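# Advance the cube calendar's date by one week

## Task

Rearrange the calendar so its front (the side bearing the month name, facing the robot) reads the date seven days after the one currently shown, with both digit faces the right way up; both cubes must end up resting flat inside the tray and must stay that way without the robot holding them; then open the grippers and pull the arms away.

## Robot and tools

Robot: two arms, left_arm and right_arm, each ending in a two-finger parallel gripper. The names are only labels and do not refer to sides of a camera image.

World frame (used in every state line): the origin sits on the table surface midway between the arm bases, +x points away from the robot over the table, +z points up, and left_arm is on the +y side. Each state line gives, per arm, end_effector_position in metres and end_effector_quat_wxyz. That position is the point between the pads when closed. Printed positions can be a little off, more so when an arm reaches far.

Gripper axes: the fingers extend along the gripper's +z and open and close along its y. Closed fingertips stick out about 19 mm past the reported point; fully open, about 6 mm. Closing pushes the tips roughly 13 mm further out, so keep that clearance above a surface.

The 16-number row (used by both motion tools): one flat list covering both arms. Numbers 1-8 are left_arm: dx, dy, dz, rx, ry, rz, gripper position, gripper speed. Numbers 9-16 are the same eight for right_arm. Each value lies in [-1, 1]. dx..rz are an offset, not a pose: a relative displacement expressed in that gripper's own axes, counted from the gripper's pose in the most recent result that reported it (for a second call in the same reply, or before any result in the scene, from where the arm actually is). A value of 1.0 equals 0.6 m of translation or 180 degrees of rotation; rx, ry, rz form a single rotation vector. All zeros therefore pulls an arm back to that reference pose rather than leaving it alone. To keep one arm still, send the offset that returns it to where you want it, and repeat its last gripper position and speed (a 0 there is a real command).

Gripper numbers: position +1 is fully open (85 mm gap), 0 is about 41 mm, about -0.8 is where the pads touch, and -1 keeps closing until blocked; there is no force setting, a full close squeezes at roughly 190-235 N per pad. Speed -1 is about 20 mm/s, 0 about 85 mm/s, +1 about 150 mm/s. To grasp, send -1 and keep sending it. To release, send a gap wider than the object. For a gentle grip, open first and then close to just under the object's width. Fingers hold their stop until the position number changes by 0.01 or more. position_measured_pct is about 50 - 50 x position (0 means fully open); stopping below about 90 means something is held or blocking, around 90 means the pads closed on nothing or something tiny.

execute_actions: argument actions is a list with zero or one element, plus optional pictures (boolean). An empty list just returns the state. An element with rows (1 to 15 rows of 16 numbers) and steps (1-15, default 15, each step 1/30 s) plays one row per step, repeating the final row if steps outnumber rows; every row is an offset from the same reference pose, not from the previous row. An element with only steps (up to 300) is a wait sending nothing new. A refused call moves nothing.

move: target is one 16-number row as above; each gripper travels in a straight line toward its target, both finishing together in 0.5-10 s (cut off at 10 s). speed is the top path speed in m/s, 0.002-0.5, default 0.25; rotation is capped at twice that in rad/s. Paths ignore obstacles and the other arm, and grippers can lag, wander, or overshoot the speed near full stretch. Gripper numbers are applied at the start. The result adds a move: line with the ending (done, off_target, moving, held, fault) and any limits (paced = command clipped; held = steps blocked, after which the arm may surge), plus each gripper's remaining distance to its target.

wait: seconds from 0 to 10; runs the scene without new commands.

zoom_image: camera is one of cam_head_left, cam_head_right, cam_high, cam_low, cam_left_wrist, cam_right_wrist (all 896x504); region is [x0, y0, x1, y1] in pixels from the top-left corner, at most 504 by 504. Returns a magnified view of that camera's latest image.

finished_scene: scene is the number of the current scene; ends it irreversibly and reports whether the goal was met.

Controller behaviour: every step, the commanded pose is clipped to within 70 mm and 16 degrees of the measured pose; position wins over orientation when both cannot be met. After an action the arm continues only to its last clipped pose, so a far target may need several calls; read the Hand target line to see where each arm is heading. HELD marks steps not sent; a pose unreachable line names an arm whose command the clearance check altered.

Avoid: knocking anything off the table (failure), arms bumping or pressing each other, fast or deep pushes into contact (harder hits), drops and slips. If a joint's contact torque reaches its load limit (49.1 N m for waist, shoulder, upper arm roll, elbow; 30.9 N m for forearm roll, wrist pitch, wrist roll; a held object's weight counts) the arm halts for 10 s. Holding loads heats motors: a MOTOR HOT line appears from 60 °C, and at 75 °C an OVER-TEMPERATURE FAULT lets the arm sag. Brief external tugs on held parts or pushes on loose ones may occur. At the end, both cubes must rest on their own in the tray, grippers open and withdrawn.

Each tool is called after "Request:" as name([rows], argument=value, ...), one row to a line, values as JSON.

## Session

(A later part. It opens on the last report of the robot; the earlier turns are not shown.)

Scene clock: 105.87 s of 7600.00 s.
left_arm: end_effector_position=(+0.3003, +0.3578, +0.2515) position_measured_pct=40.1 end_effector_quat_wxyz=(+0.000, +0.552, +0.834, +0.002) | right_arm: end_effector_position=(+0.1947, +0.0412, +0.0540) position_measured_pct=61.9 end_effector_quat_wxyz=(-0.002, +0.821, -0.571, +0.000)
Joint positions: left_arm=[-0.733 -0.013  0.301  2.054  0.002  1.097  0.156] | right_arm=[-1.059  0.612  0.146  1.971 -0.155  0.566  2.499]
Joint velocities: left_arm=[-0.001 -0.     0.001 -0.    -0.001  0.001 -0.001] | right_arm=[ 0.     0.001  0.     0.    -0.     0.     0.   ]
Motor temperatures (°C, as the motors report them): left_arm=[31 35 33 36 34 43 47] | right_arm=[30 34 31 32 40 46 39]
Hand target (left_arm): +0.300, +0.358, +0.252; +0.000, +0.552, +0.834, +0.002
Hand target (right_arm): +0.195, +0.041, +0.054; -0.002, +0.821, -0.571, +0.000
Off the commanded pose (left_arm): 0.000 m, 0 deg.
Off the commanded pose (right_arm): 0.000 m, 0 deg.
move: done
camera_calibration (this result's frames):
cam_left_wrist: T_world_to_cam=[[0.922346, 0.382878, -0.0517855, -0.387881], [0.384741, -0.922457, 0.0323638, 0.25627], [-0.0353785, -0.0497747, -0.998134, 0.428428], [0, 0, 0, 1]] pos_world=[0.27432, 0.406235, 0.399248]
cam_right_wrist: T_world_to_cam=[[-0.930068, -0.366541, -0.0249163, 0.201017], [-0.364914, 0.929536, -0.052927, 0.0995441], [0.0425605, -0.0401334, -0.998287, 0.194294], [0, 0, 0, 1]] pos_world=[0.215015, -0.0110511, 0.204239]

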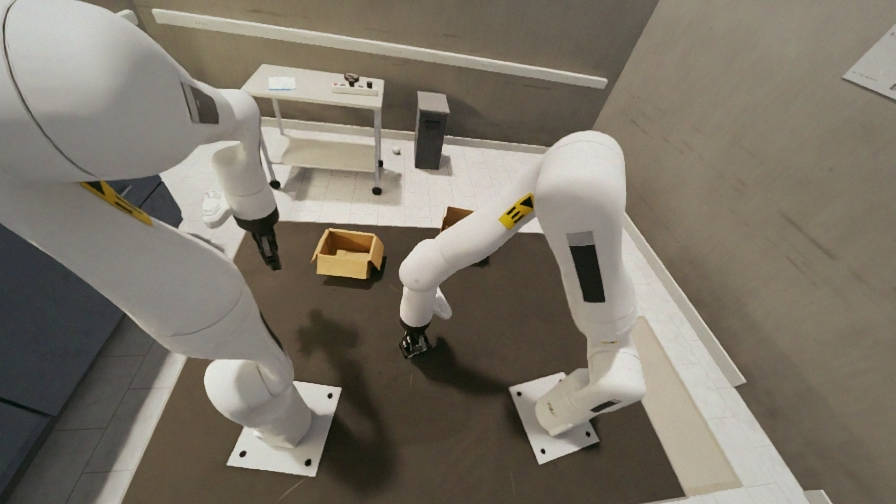

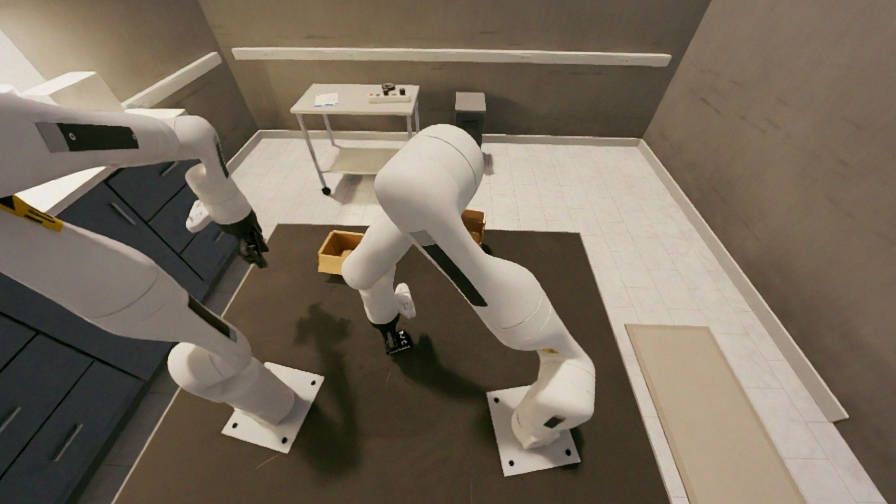

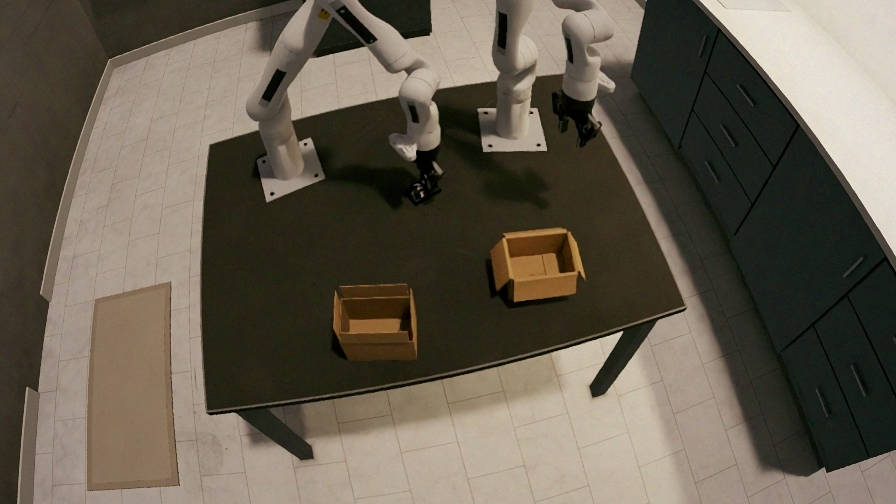

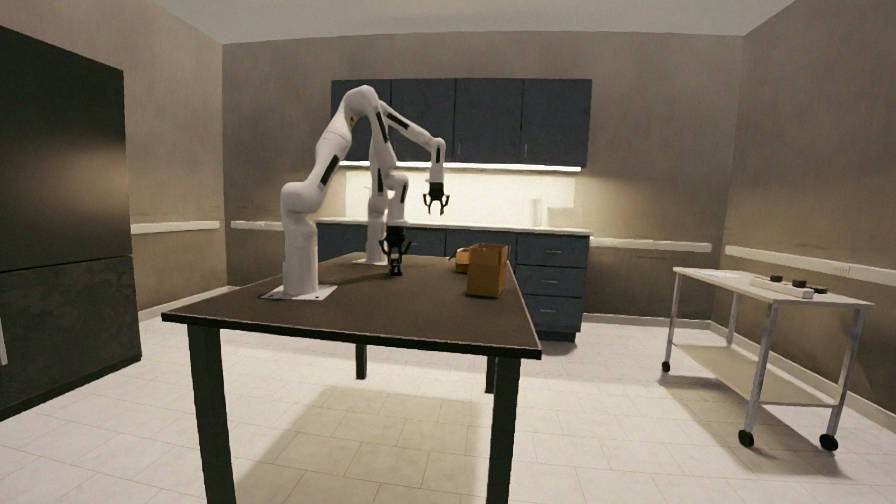

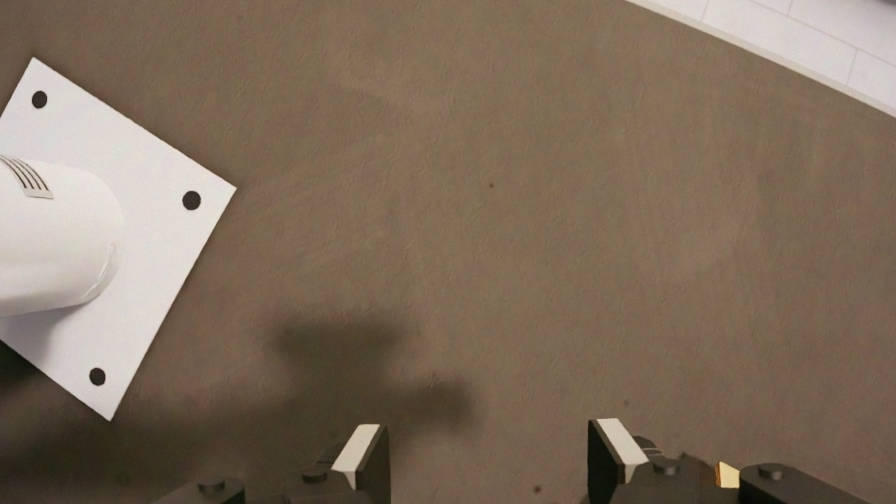

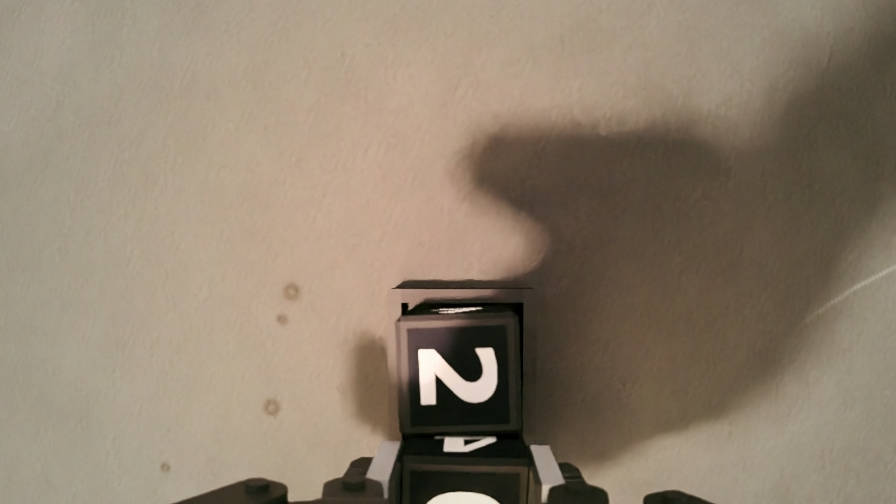

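Request:
move(target=[0,0,0,0,0,0,0.2,-0.3,0,0,0.028,0,0,0,-1,-0.3], speed=0.012)

Scene clock: 109.03 s of 7600.00 s.
left_arm: end_effector_position=(+0.3003, +0.3578, +0.2515) position_measured_pct=40.1 end_effector_quat_wxyz=(+0.000, +0.552, +0.834, +0.002) | right_arm: end_effector_position=(+0.1946, +0.0413, +0.0372) position_measured_pct=61.9 end_effector_quat_wxyz=(-0.002, +0.821, -0.571, -0.000)
Joint positions: left_arm=[-0.733 -0.013  0.301  2.054  0.002  1.097  0.156] | right_arm=[-1.051  0.649  0.135  1.98  -0.164  0.519  2.506]
Joint velocities: left_arm=[-0.001  0.001  0.     0.002 -0.001  0.001  0.001] | right_arm=[ 0.     0.001  0.     0.    -0.    -0.001  0.   ]
Motor temperatures (°C, as the motors report them): left_arm=[31 35 33 36 34 43 47] | right_arm=[30 34 31 32 40 46 39]
Hand target (left_arm): +0.300, +0.358, +0.252; +0.000, +0.552, +0.834, +0.002
Hand target (right_arm): +0.195, +0.041, +0.037; -0.002, +0.821, -0.571, -0.000
Off the commanded pose (left_arm): 0.000 m, 0 deg.
Off the commanded pose (right_arm): 0.000 m, 0 deg.
move: done
camera_calibration (this result's frames):
cam_left_wrist: T_world_to_cam=[[0.922346, 0.382879, -0.0517845, -0.387882], [0.384742, -0.922457, 0.0323643, 0.25627], [-0.0353774, -0.0497748, -0.998134, 0.428428], [0, 0, 0, 1]] pos_world=[0.274321, 0.406235, 0.399248]
cam_right_wrist: T_world_to_cam=[[-0.930004, -0.366701, -0.0249489, 0.200607], [-0.365079, 0.92948, -0.0527624, 0.0985478], [0.0425376, -0.0399609, -0.998295, 0.177536], [0, 0, 0, 1]] pos_world=[0.214991, -0.0109409, 0.187438]

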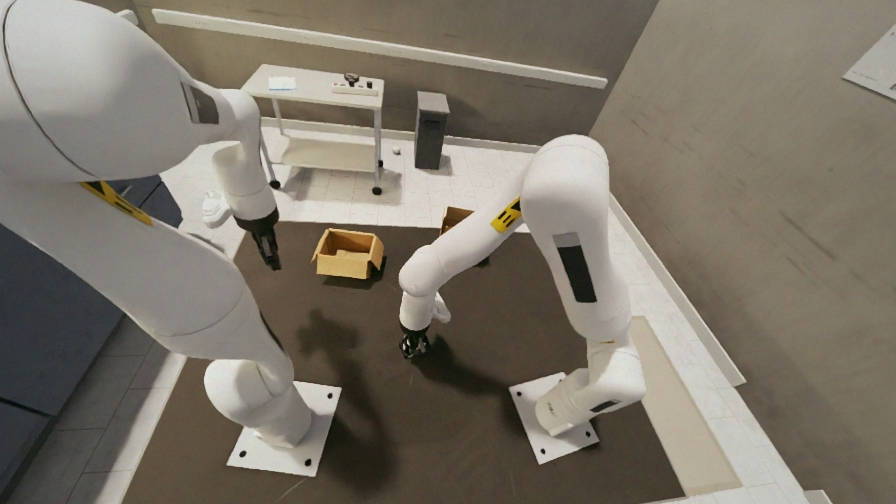

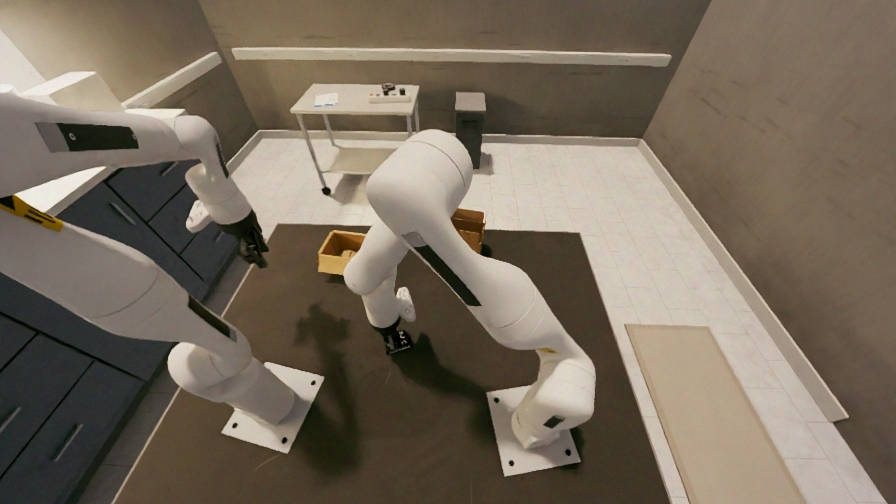

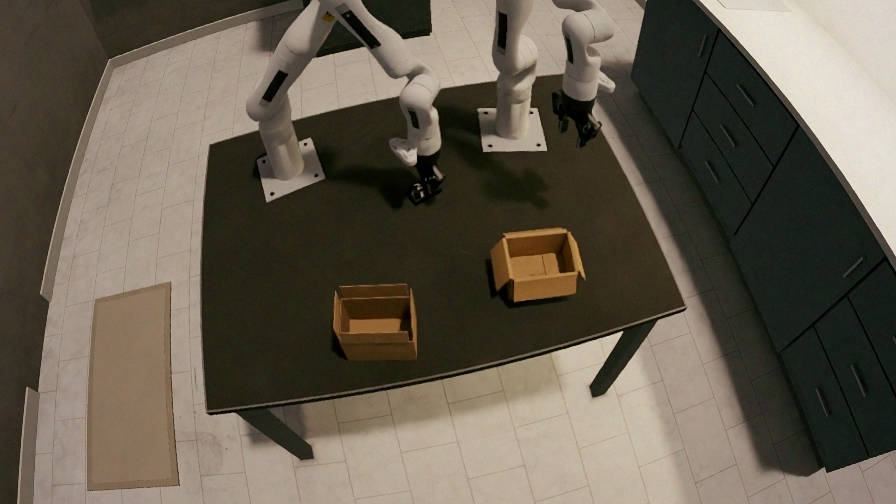

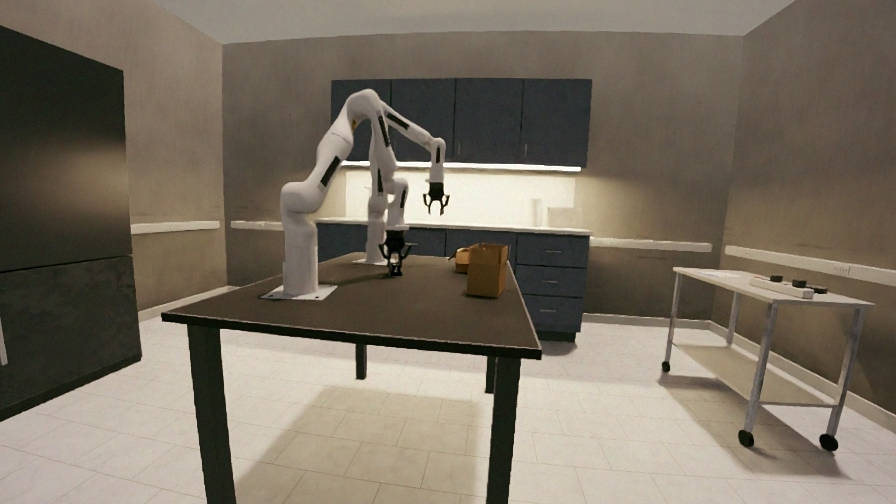

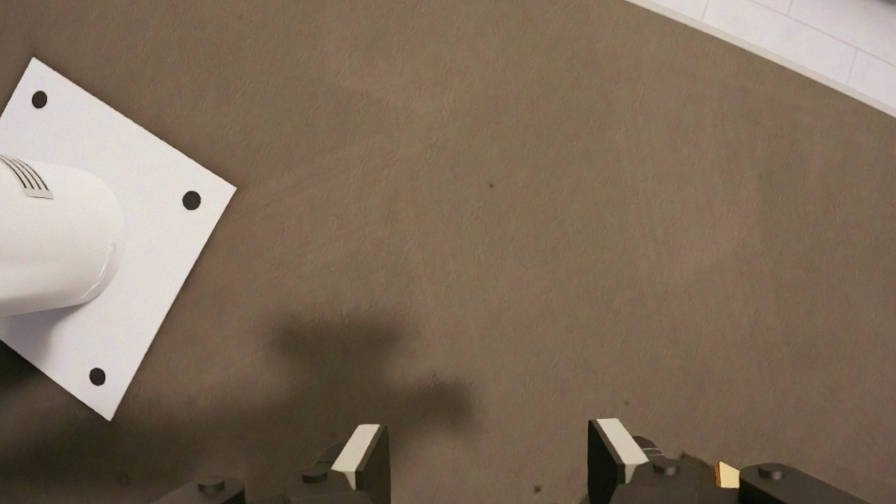

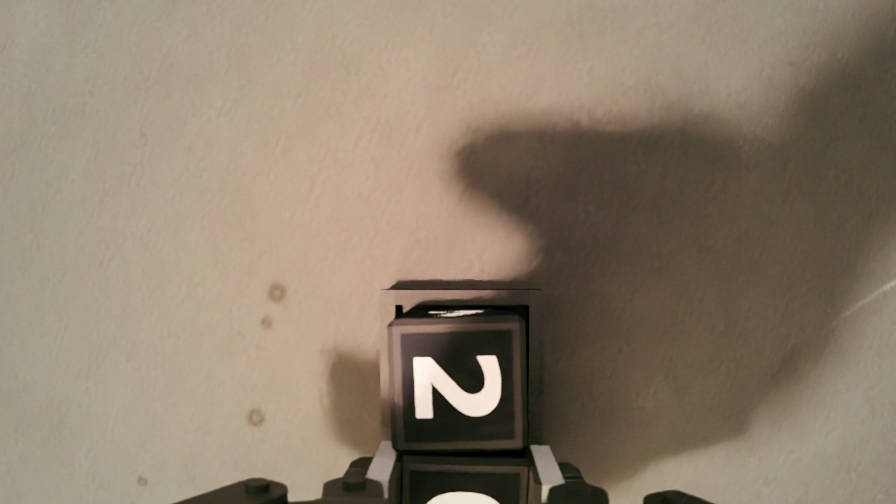

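Went in freely. Release and lift.

Request:
execute_actions([
  {"rows":[[0,0,0,0,0,0,0.2,-0.3,0,0,0.001,0,0,0,0.2,-0.3]],"steps":13},
], pictures=false)

Request:
move(target=[0,0,0,0,0,0,0.2,-0.3,0,0,-0.12,0,0,0,0.2,-0.3], speed=0.12)

Request:
move(target=[0,0,0,0,0,0,0.2,-0.3,0.45,-0.05,-0.12,0,0,0,0.2,-0.3], speed=0.25)

Request:
zoom_image(camera="cam_head_right", region=[370, 320, 430, 365])

Request:
zoom_image(camera="cam_high", region=[390, 165, 460, 215])

Request:
zoom_image(camera="cam_head_left", region=[385, 320, 445, 365])

Scene clock: 112.37 s of 7600.00 s.
left_arm: end_effector_position=(+0.3003, +0.3578, +0.2515) position_measured_pct=40.1 end_effector_quat_wxyz=(+0.000, +0.552, +0.834, +0.002) | right_arm: end_effector_position=(+0.1946, +0.0414, +0.0366) position_measured_pct=40.9 end_effector_quat_wxyz=(-0.002, +0.821, -0.571, -0.000)
Joint positions: left_arm=[-0.733 -0.013  0.301  2.054  0.002  1.097  0.156] | right_arm=[-1.051  0.651  0.134  1.981 -0.164  0.517  2.506]
Joint velocities: left_arm=[-0. -0. -0.  0.  0.  0.  0.] | right_arm=[ 0.     0.    -0.     0.     0.    -0.001  0.   ]
Motor temperatures (°C, as the motors report them): left_arm=[31 35 33 36 34 43 47] | right_arm=[30 35 31 32 40 46 39]
Hand target (left_arm): +0.300, +0.358, +0.252; +0.000, +0.552, +0.834, +0.002
Hand target (right_arm): +0.195, +0.041, +0.037; -0.002, +0.821, -0.571, -0.000
Off the commanded pose (left_arm): 0.000 m, 0 deg.
Off the commanded pose (right_arm): 0.000 m, 0 deg.
Steps of this call (steps 1 to 87: nothing new was sent; steps 88 to 100: all 13 steps of this action). Readings (end_effector_position | what the end effector reports):
88: left_arm (+0.3003, +0.3578, +0.2515) | right_arm (+0.1946, +0.0413, +0.0370) | left_arm position_measured_pct=40.1 | right_arm position_measured_pct=61.9
89: left_arm (+0.3003, +0.3578, +0.2515) | right_arm (+0.1946, +0.0413, +0.0367) | left_arm position_measured_pct=40.1 | right_arm position_measured_pct=61.9
91: left_arm (+0.3003, +0.3578, +0.2515) | right_arm (+0.1946, +0.0414, +0.0367) | left_arm position_measured_pct=40.1 | right_arm position_measured_pct=58.3
95: left_arm (+0.3003, +0.3578, +0.2515) | right_arm (+0.1946, +0.0414, +0.0366) | left_arm position_measured_pct=40.1 | right_arm position_measured_pct=49.6
100: the state above

Scene clock: 113.53 s of 7600.00 s.
left_arm: end_effector_position=(+0.3003, +0.3578, +0.2515) position_measured_pct=40.1 end_effector_quat_wxyz=(+0.000, +0.552, +0.834, +0.002) | right_arm: end_effector_position=(+0.1948, +0.0408, +0.1086) position_measured_pct=40.1 end_effector_quat_wxyz=(-0.001, +0.821, -0.571, +0.000)
Joint positions: left_arm=[-0.733 -0.013  0.301  2.054  0.002  1.097  0.156] | right_arm=[-1.082  0.501  0.176  1.925 -0.126  0.724  2.473]
Joint velocities: left_arm=[ 0.001  0.     0.     0.    -0.001 -0.001 -0.001] | right_arm=[-0.002 -0.006 -0.001 -0.     0.001 -0.    -0.   ]
Motor temperatures (°C, as the motors report them): left_arm=[31 35 33 36 34 43 47] | right_arm=[30 35 31 32 40 46 39]
Hand target (left_arm): +0.300, +0.358, +0.252; +0.000, +0.552, +0.834, +0.002
Hand target (right_arm): +0.195, +0.041, +0.109; -0.002, +0.821, -0.571, +0.000
Off the commanded pose (left_arm): 0.000 m, 0 deg.
Off the commanded pose (right_arm): 0.000 m, 0 deg.
move: done
camera_calibration (this result's frames):
cam_left_wrist: T_world_to_cam=[[0.922346, 0.382878, -0.0517821, -0.387885], [0.384741, -0.922457, 0.0323655, 0.256269], [-0.0353747, -0.0497749, -0.998134, 0.428428], [0, 0, 0, 1]] pos_world=[0.274322, 0.406235, 0.399248]
cam_right_wrist: T_world_to_cam=[[-0.930288, -0.365988, -0.0248193, 0.20236], [-0.364342, 0.92973, -0.053456, 0.102791], [0.0426395, -0.0406868, -0.998262, 0.248738], [0, 0, 0, 1]] pos_world=[0.215098, -0.0113864, 0.258823]

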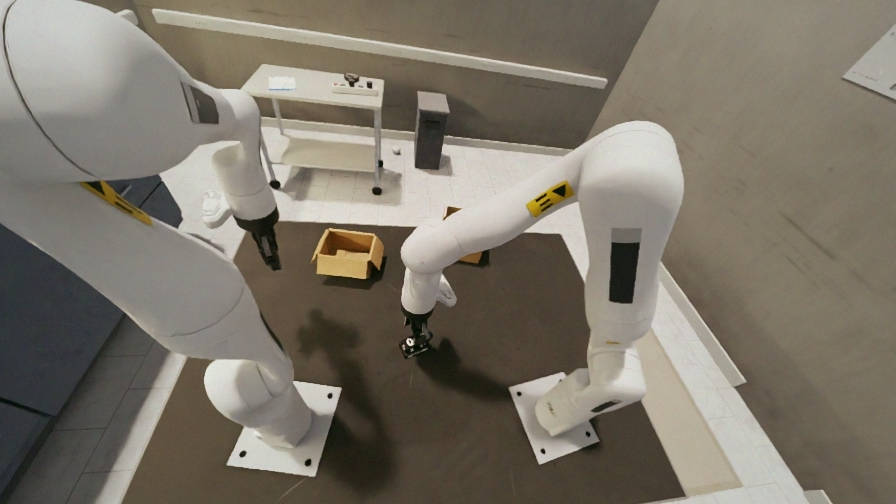

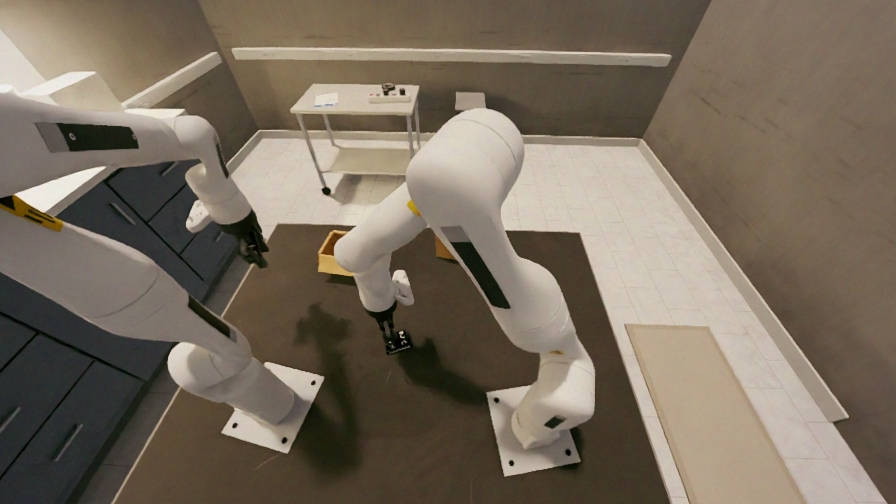

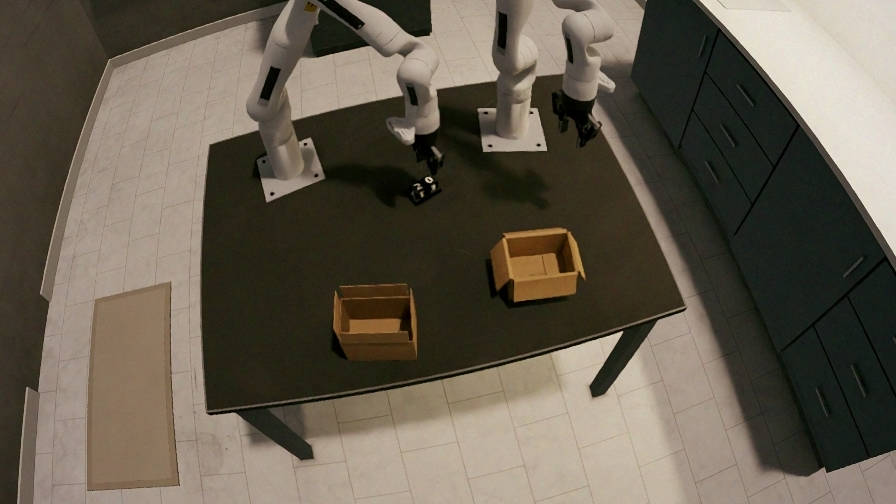

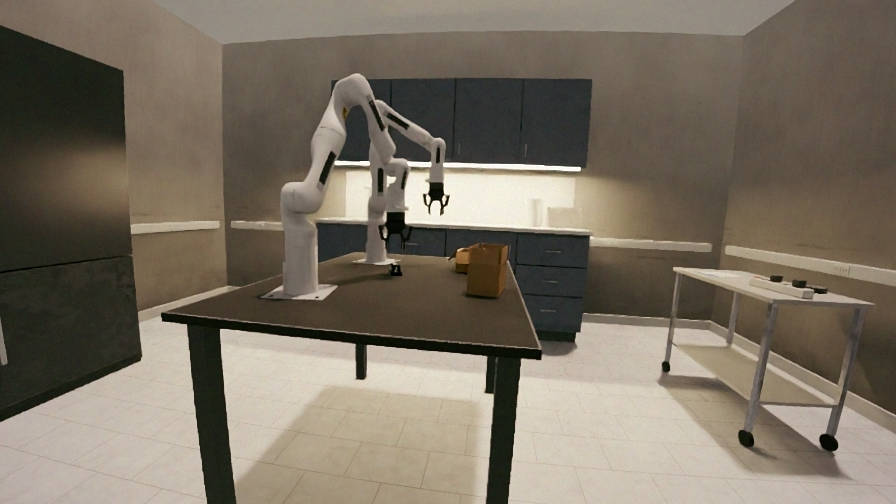

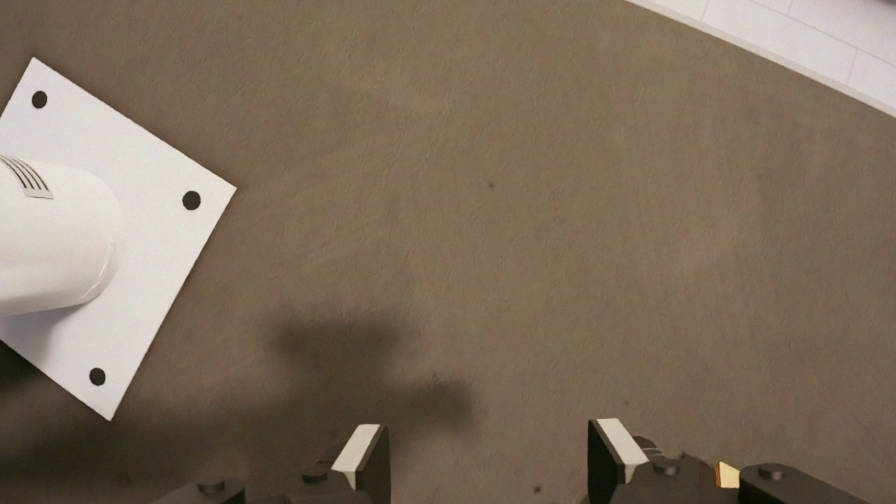

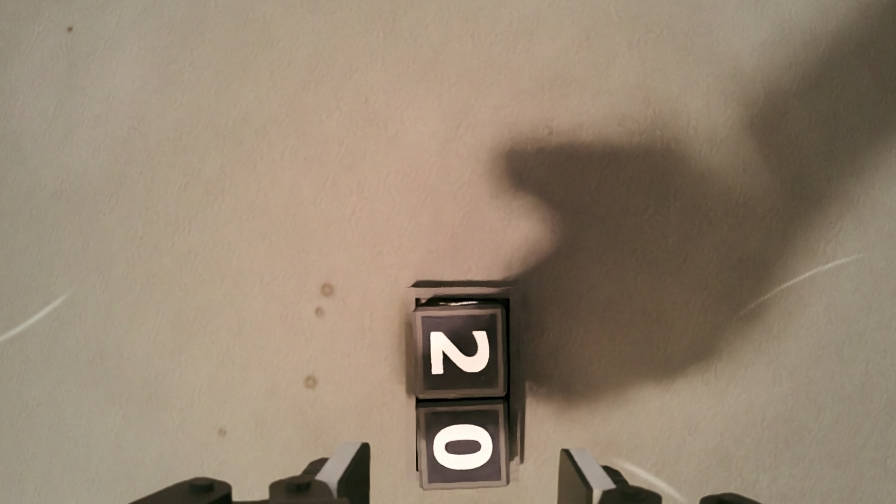

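Scene clock: 115.07 s of 7600.00 s.
left_arm: end_effector_position=(+0.3003, +0.3578, +0.2515) position_measured_pct=40.1 end_effector_quat_wxyz=(+0.000, +0.552, +0.834, +0.002) | right_arm: end_effector_position=(+0.3162, -0.2029, +0.1797) position_measured_pct=40.1 end_effector_quat_wxyz=(-0.000, +0.821, -0.571, -0.000)
Joint positions: left_arm=[-0.733 -0.013  0.301  2.054  0.002  1.097  0.156] | right_arm=[-0.524  0.234  0.334  2.058 -0.101  0.864  3.174]
Joint velocities: left_arm=[-0.    -0.001 -0.    -0.001  0.    -0.     0.001] | right_arm=[ 0.005 -0.     0.013 -0.    -0.004  0.001  0.005]
Motor temperatures (°C, as the motors report them): left_arm=[31 35 33 36 34 43 47] | right_arm=[30 35 31 32 40 46 39]
Hand target (left_arm): +0.300, +0.358, +0.252; +0.000, +0.552, +0.834, +0.002
Hand target (right_arm): +0.316, -0.203, +0.180; -0.000, +0.821, -0.571, -0.000
Off the commanded pose (left_arm): 0.000 m, 0 deg.
Off the commanded pose (right_arm): 0.001 m, 0 deg.
move: done
camera_calibration (this result's frames):
cam_left_wrist: T_world_to_cam=[[0.922347, 0.382878, -0.0517809, -0.387886], [0.384741, -0.922457, 0.0323661, 0.256269], [-0.0353734, -0.049775, -0.998134, 0.428427], [0, 0, 0, 1]] pos_world=[0.274323, 0.406235, 0.399248]
cam_right_wrist: T_world_to_cam=[[-0.930042, -0.366766, -0.0224416, 0.227221], [-0.365194, 0.929362, -0.054027, 0.377704], [0.0406716, -0.0420518, -0.998287, 0.304971], [0, 0, 0, 1]] pos_world=[0.336857, -0.254863, 0.329954]

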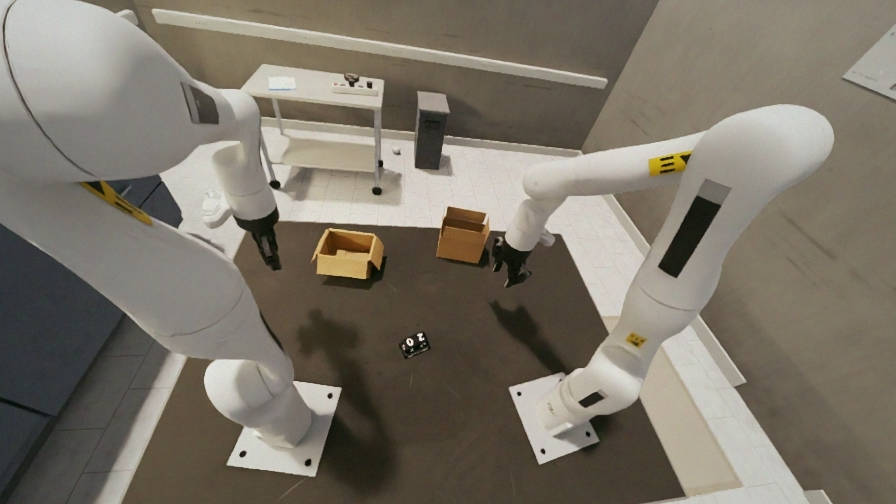

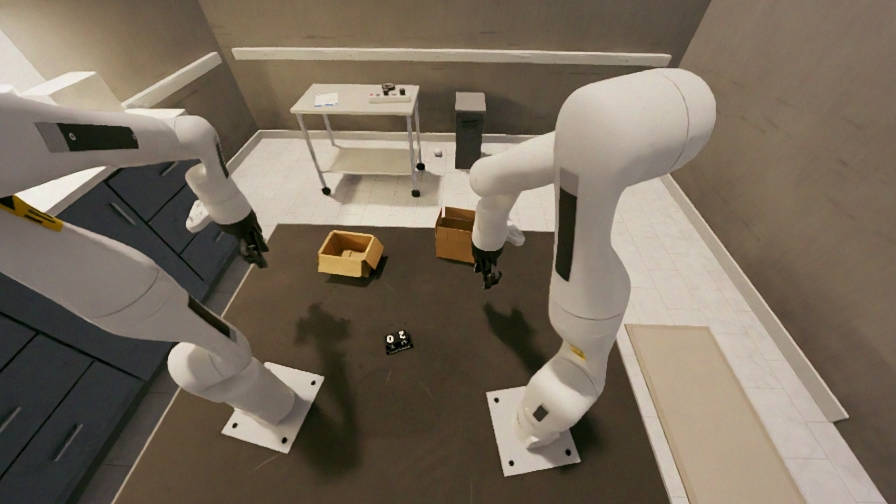

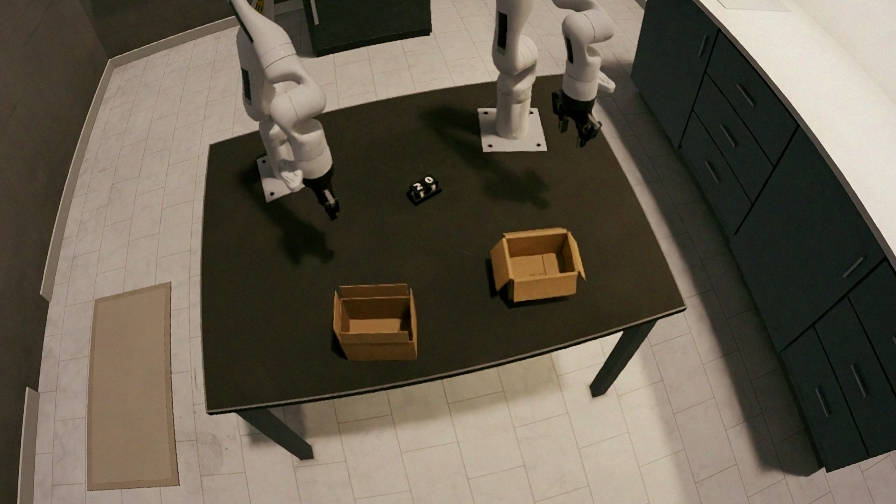

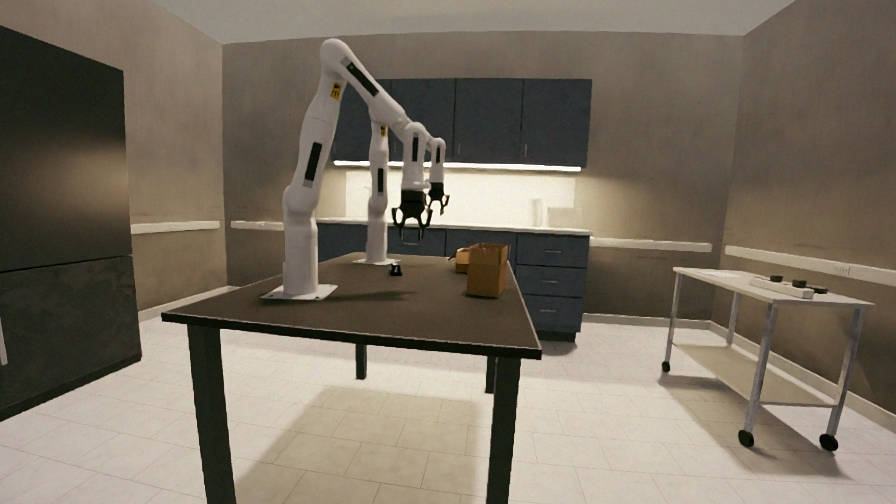

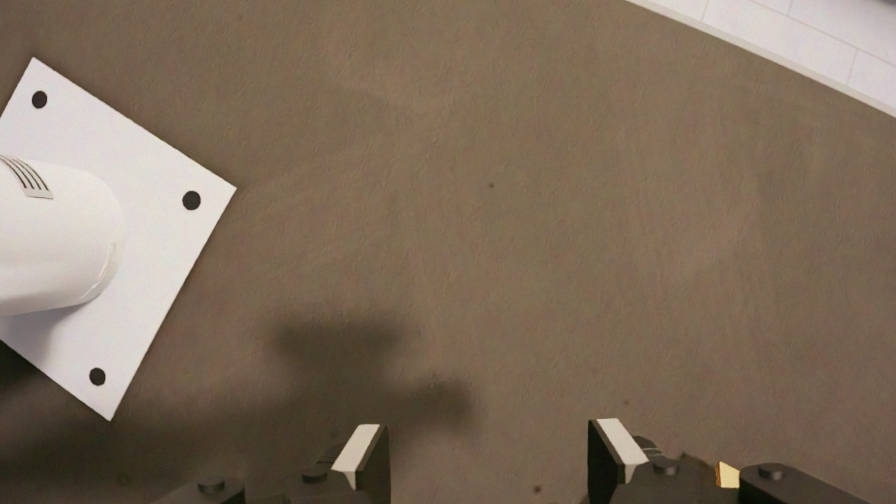

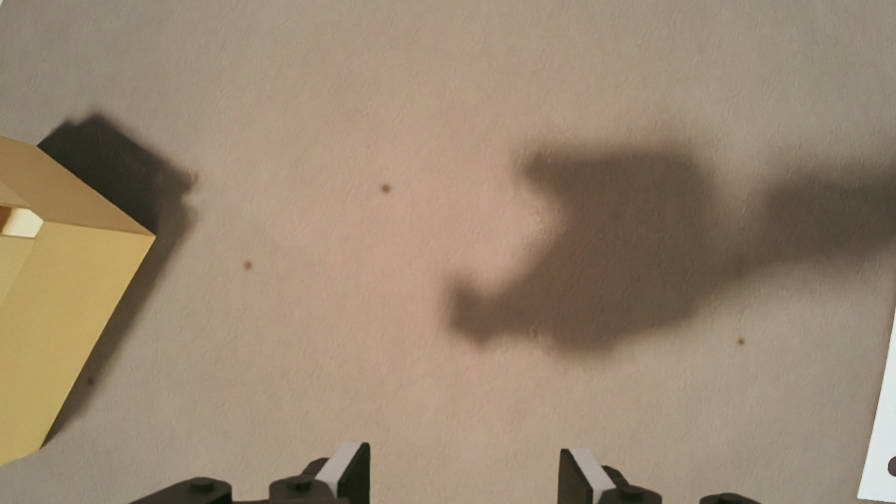

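Region (370, 320, 430, 365) of cam_head_right's 896x504 image, scaled by 8.400, with more detail than that image has; it fills the top 378 rows of this view, and the rest is white.

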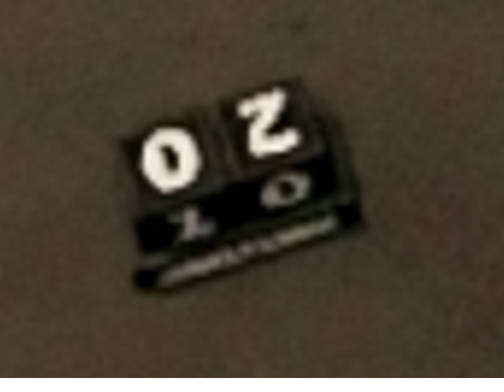

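Region (390, 165, 460, 215) of cam_high's 896x504 image, scaled by 7.200, with more detail than that image has; it fills the top 360 rows of this view, and the rest is white.

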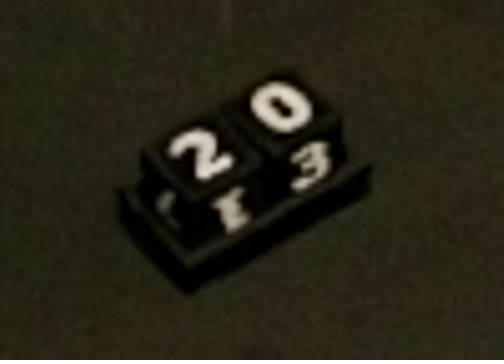

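Region (385, 320, 445, 365) of cam_head_left's 896x504 image, scaled by 8.400, with more detail than that image has; it fills the top 378 rows of this view, and the rest is white.

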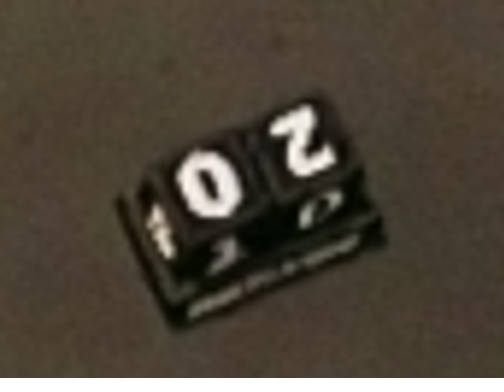

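Request:
finished_scene(scene=2)

The scene is finished: the task was done.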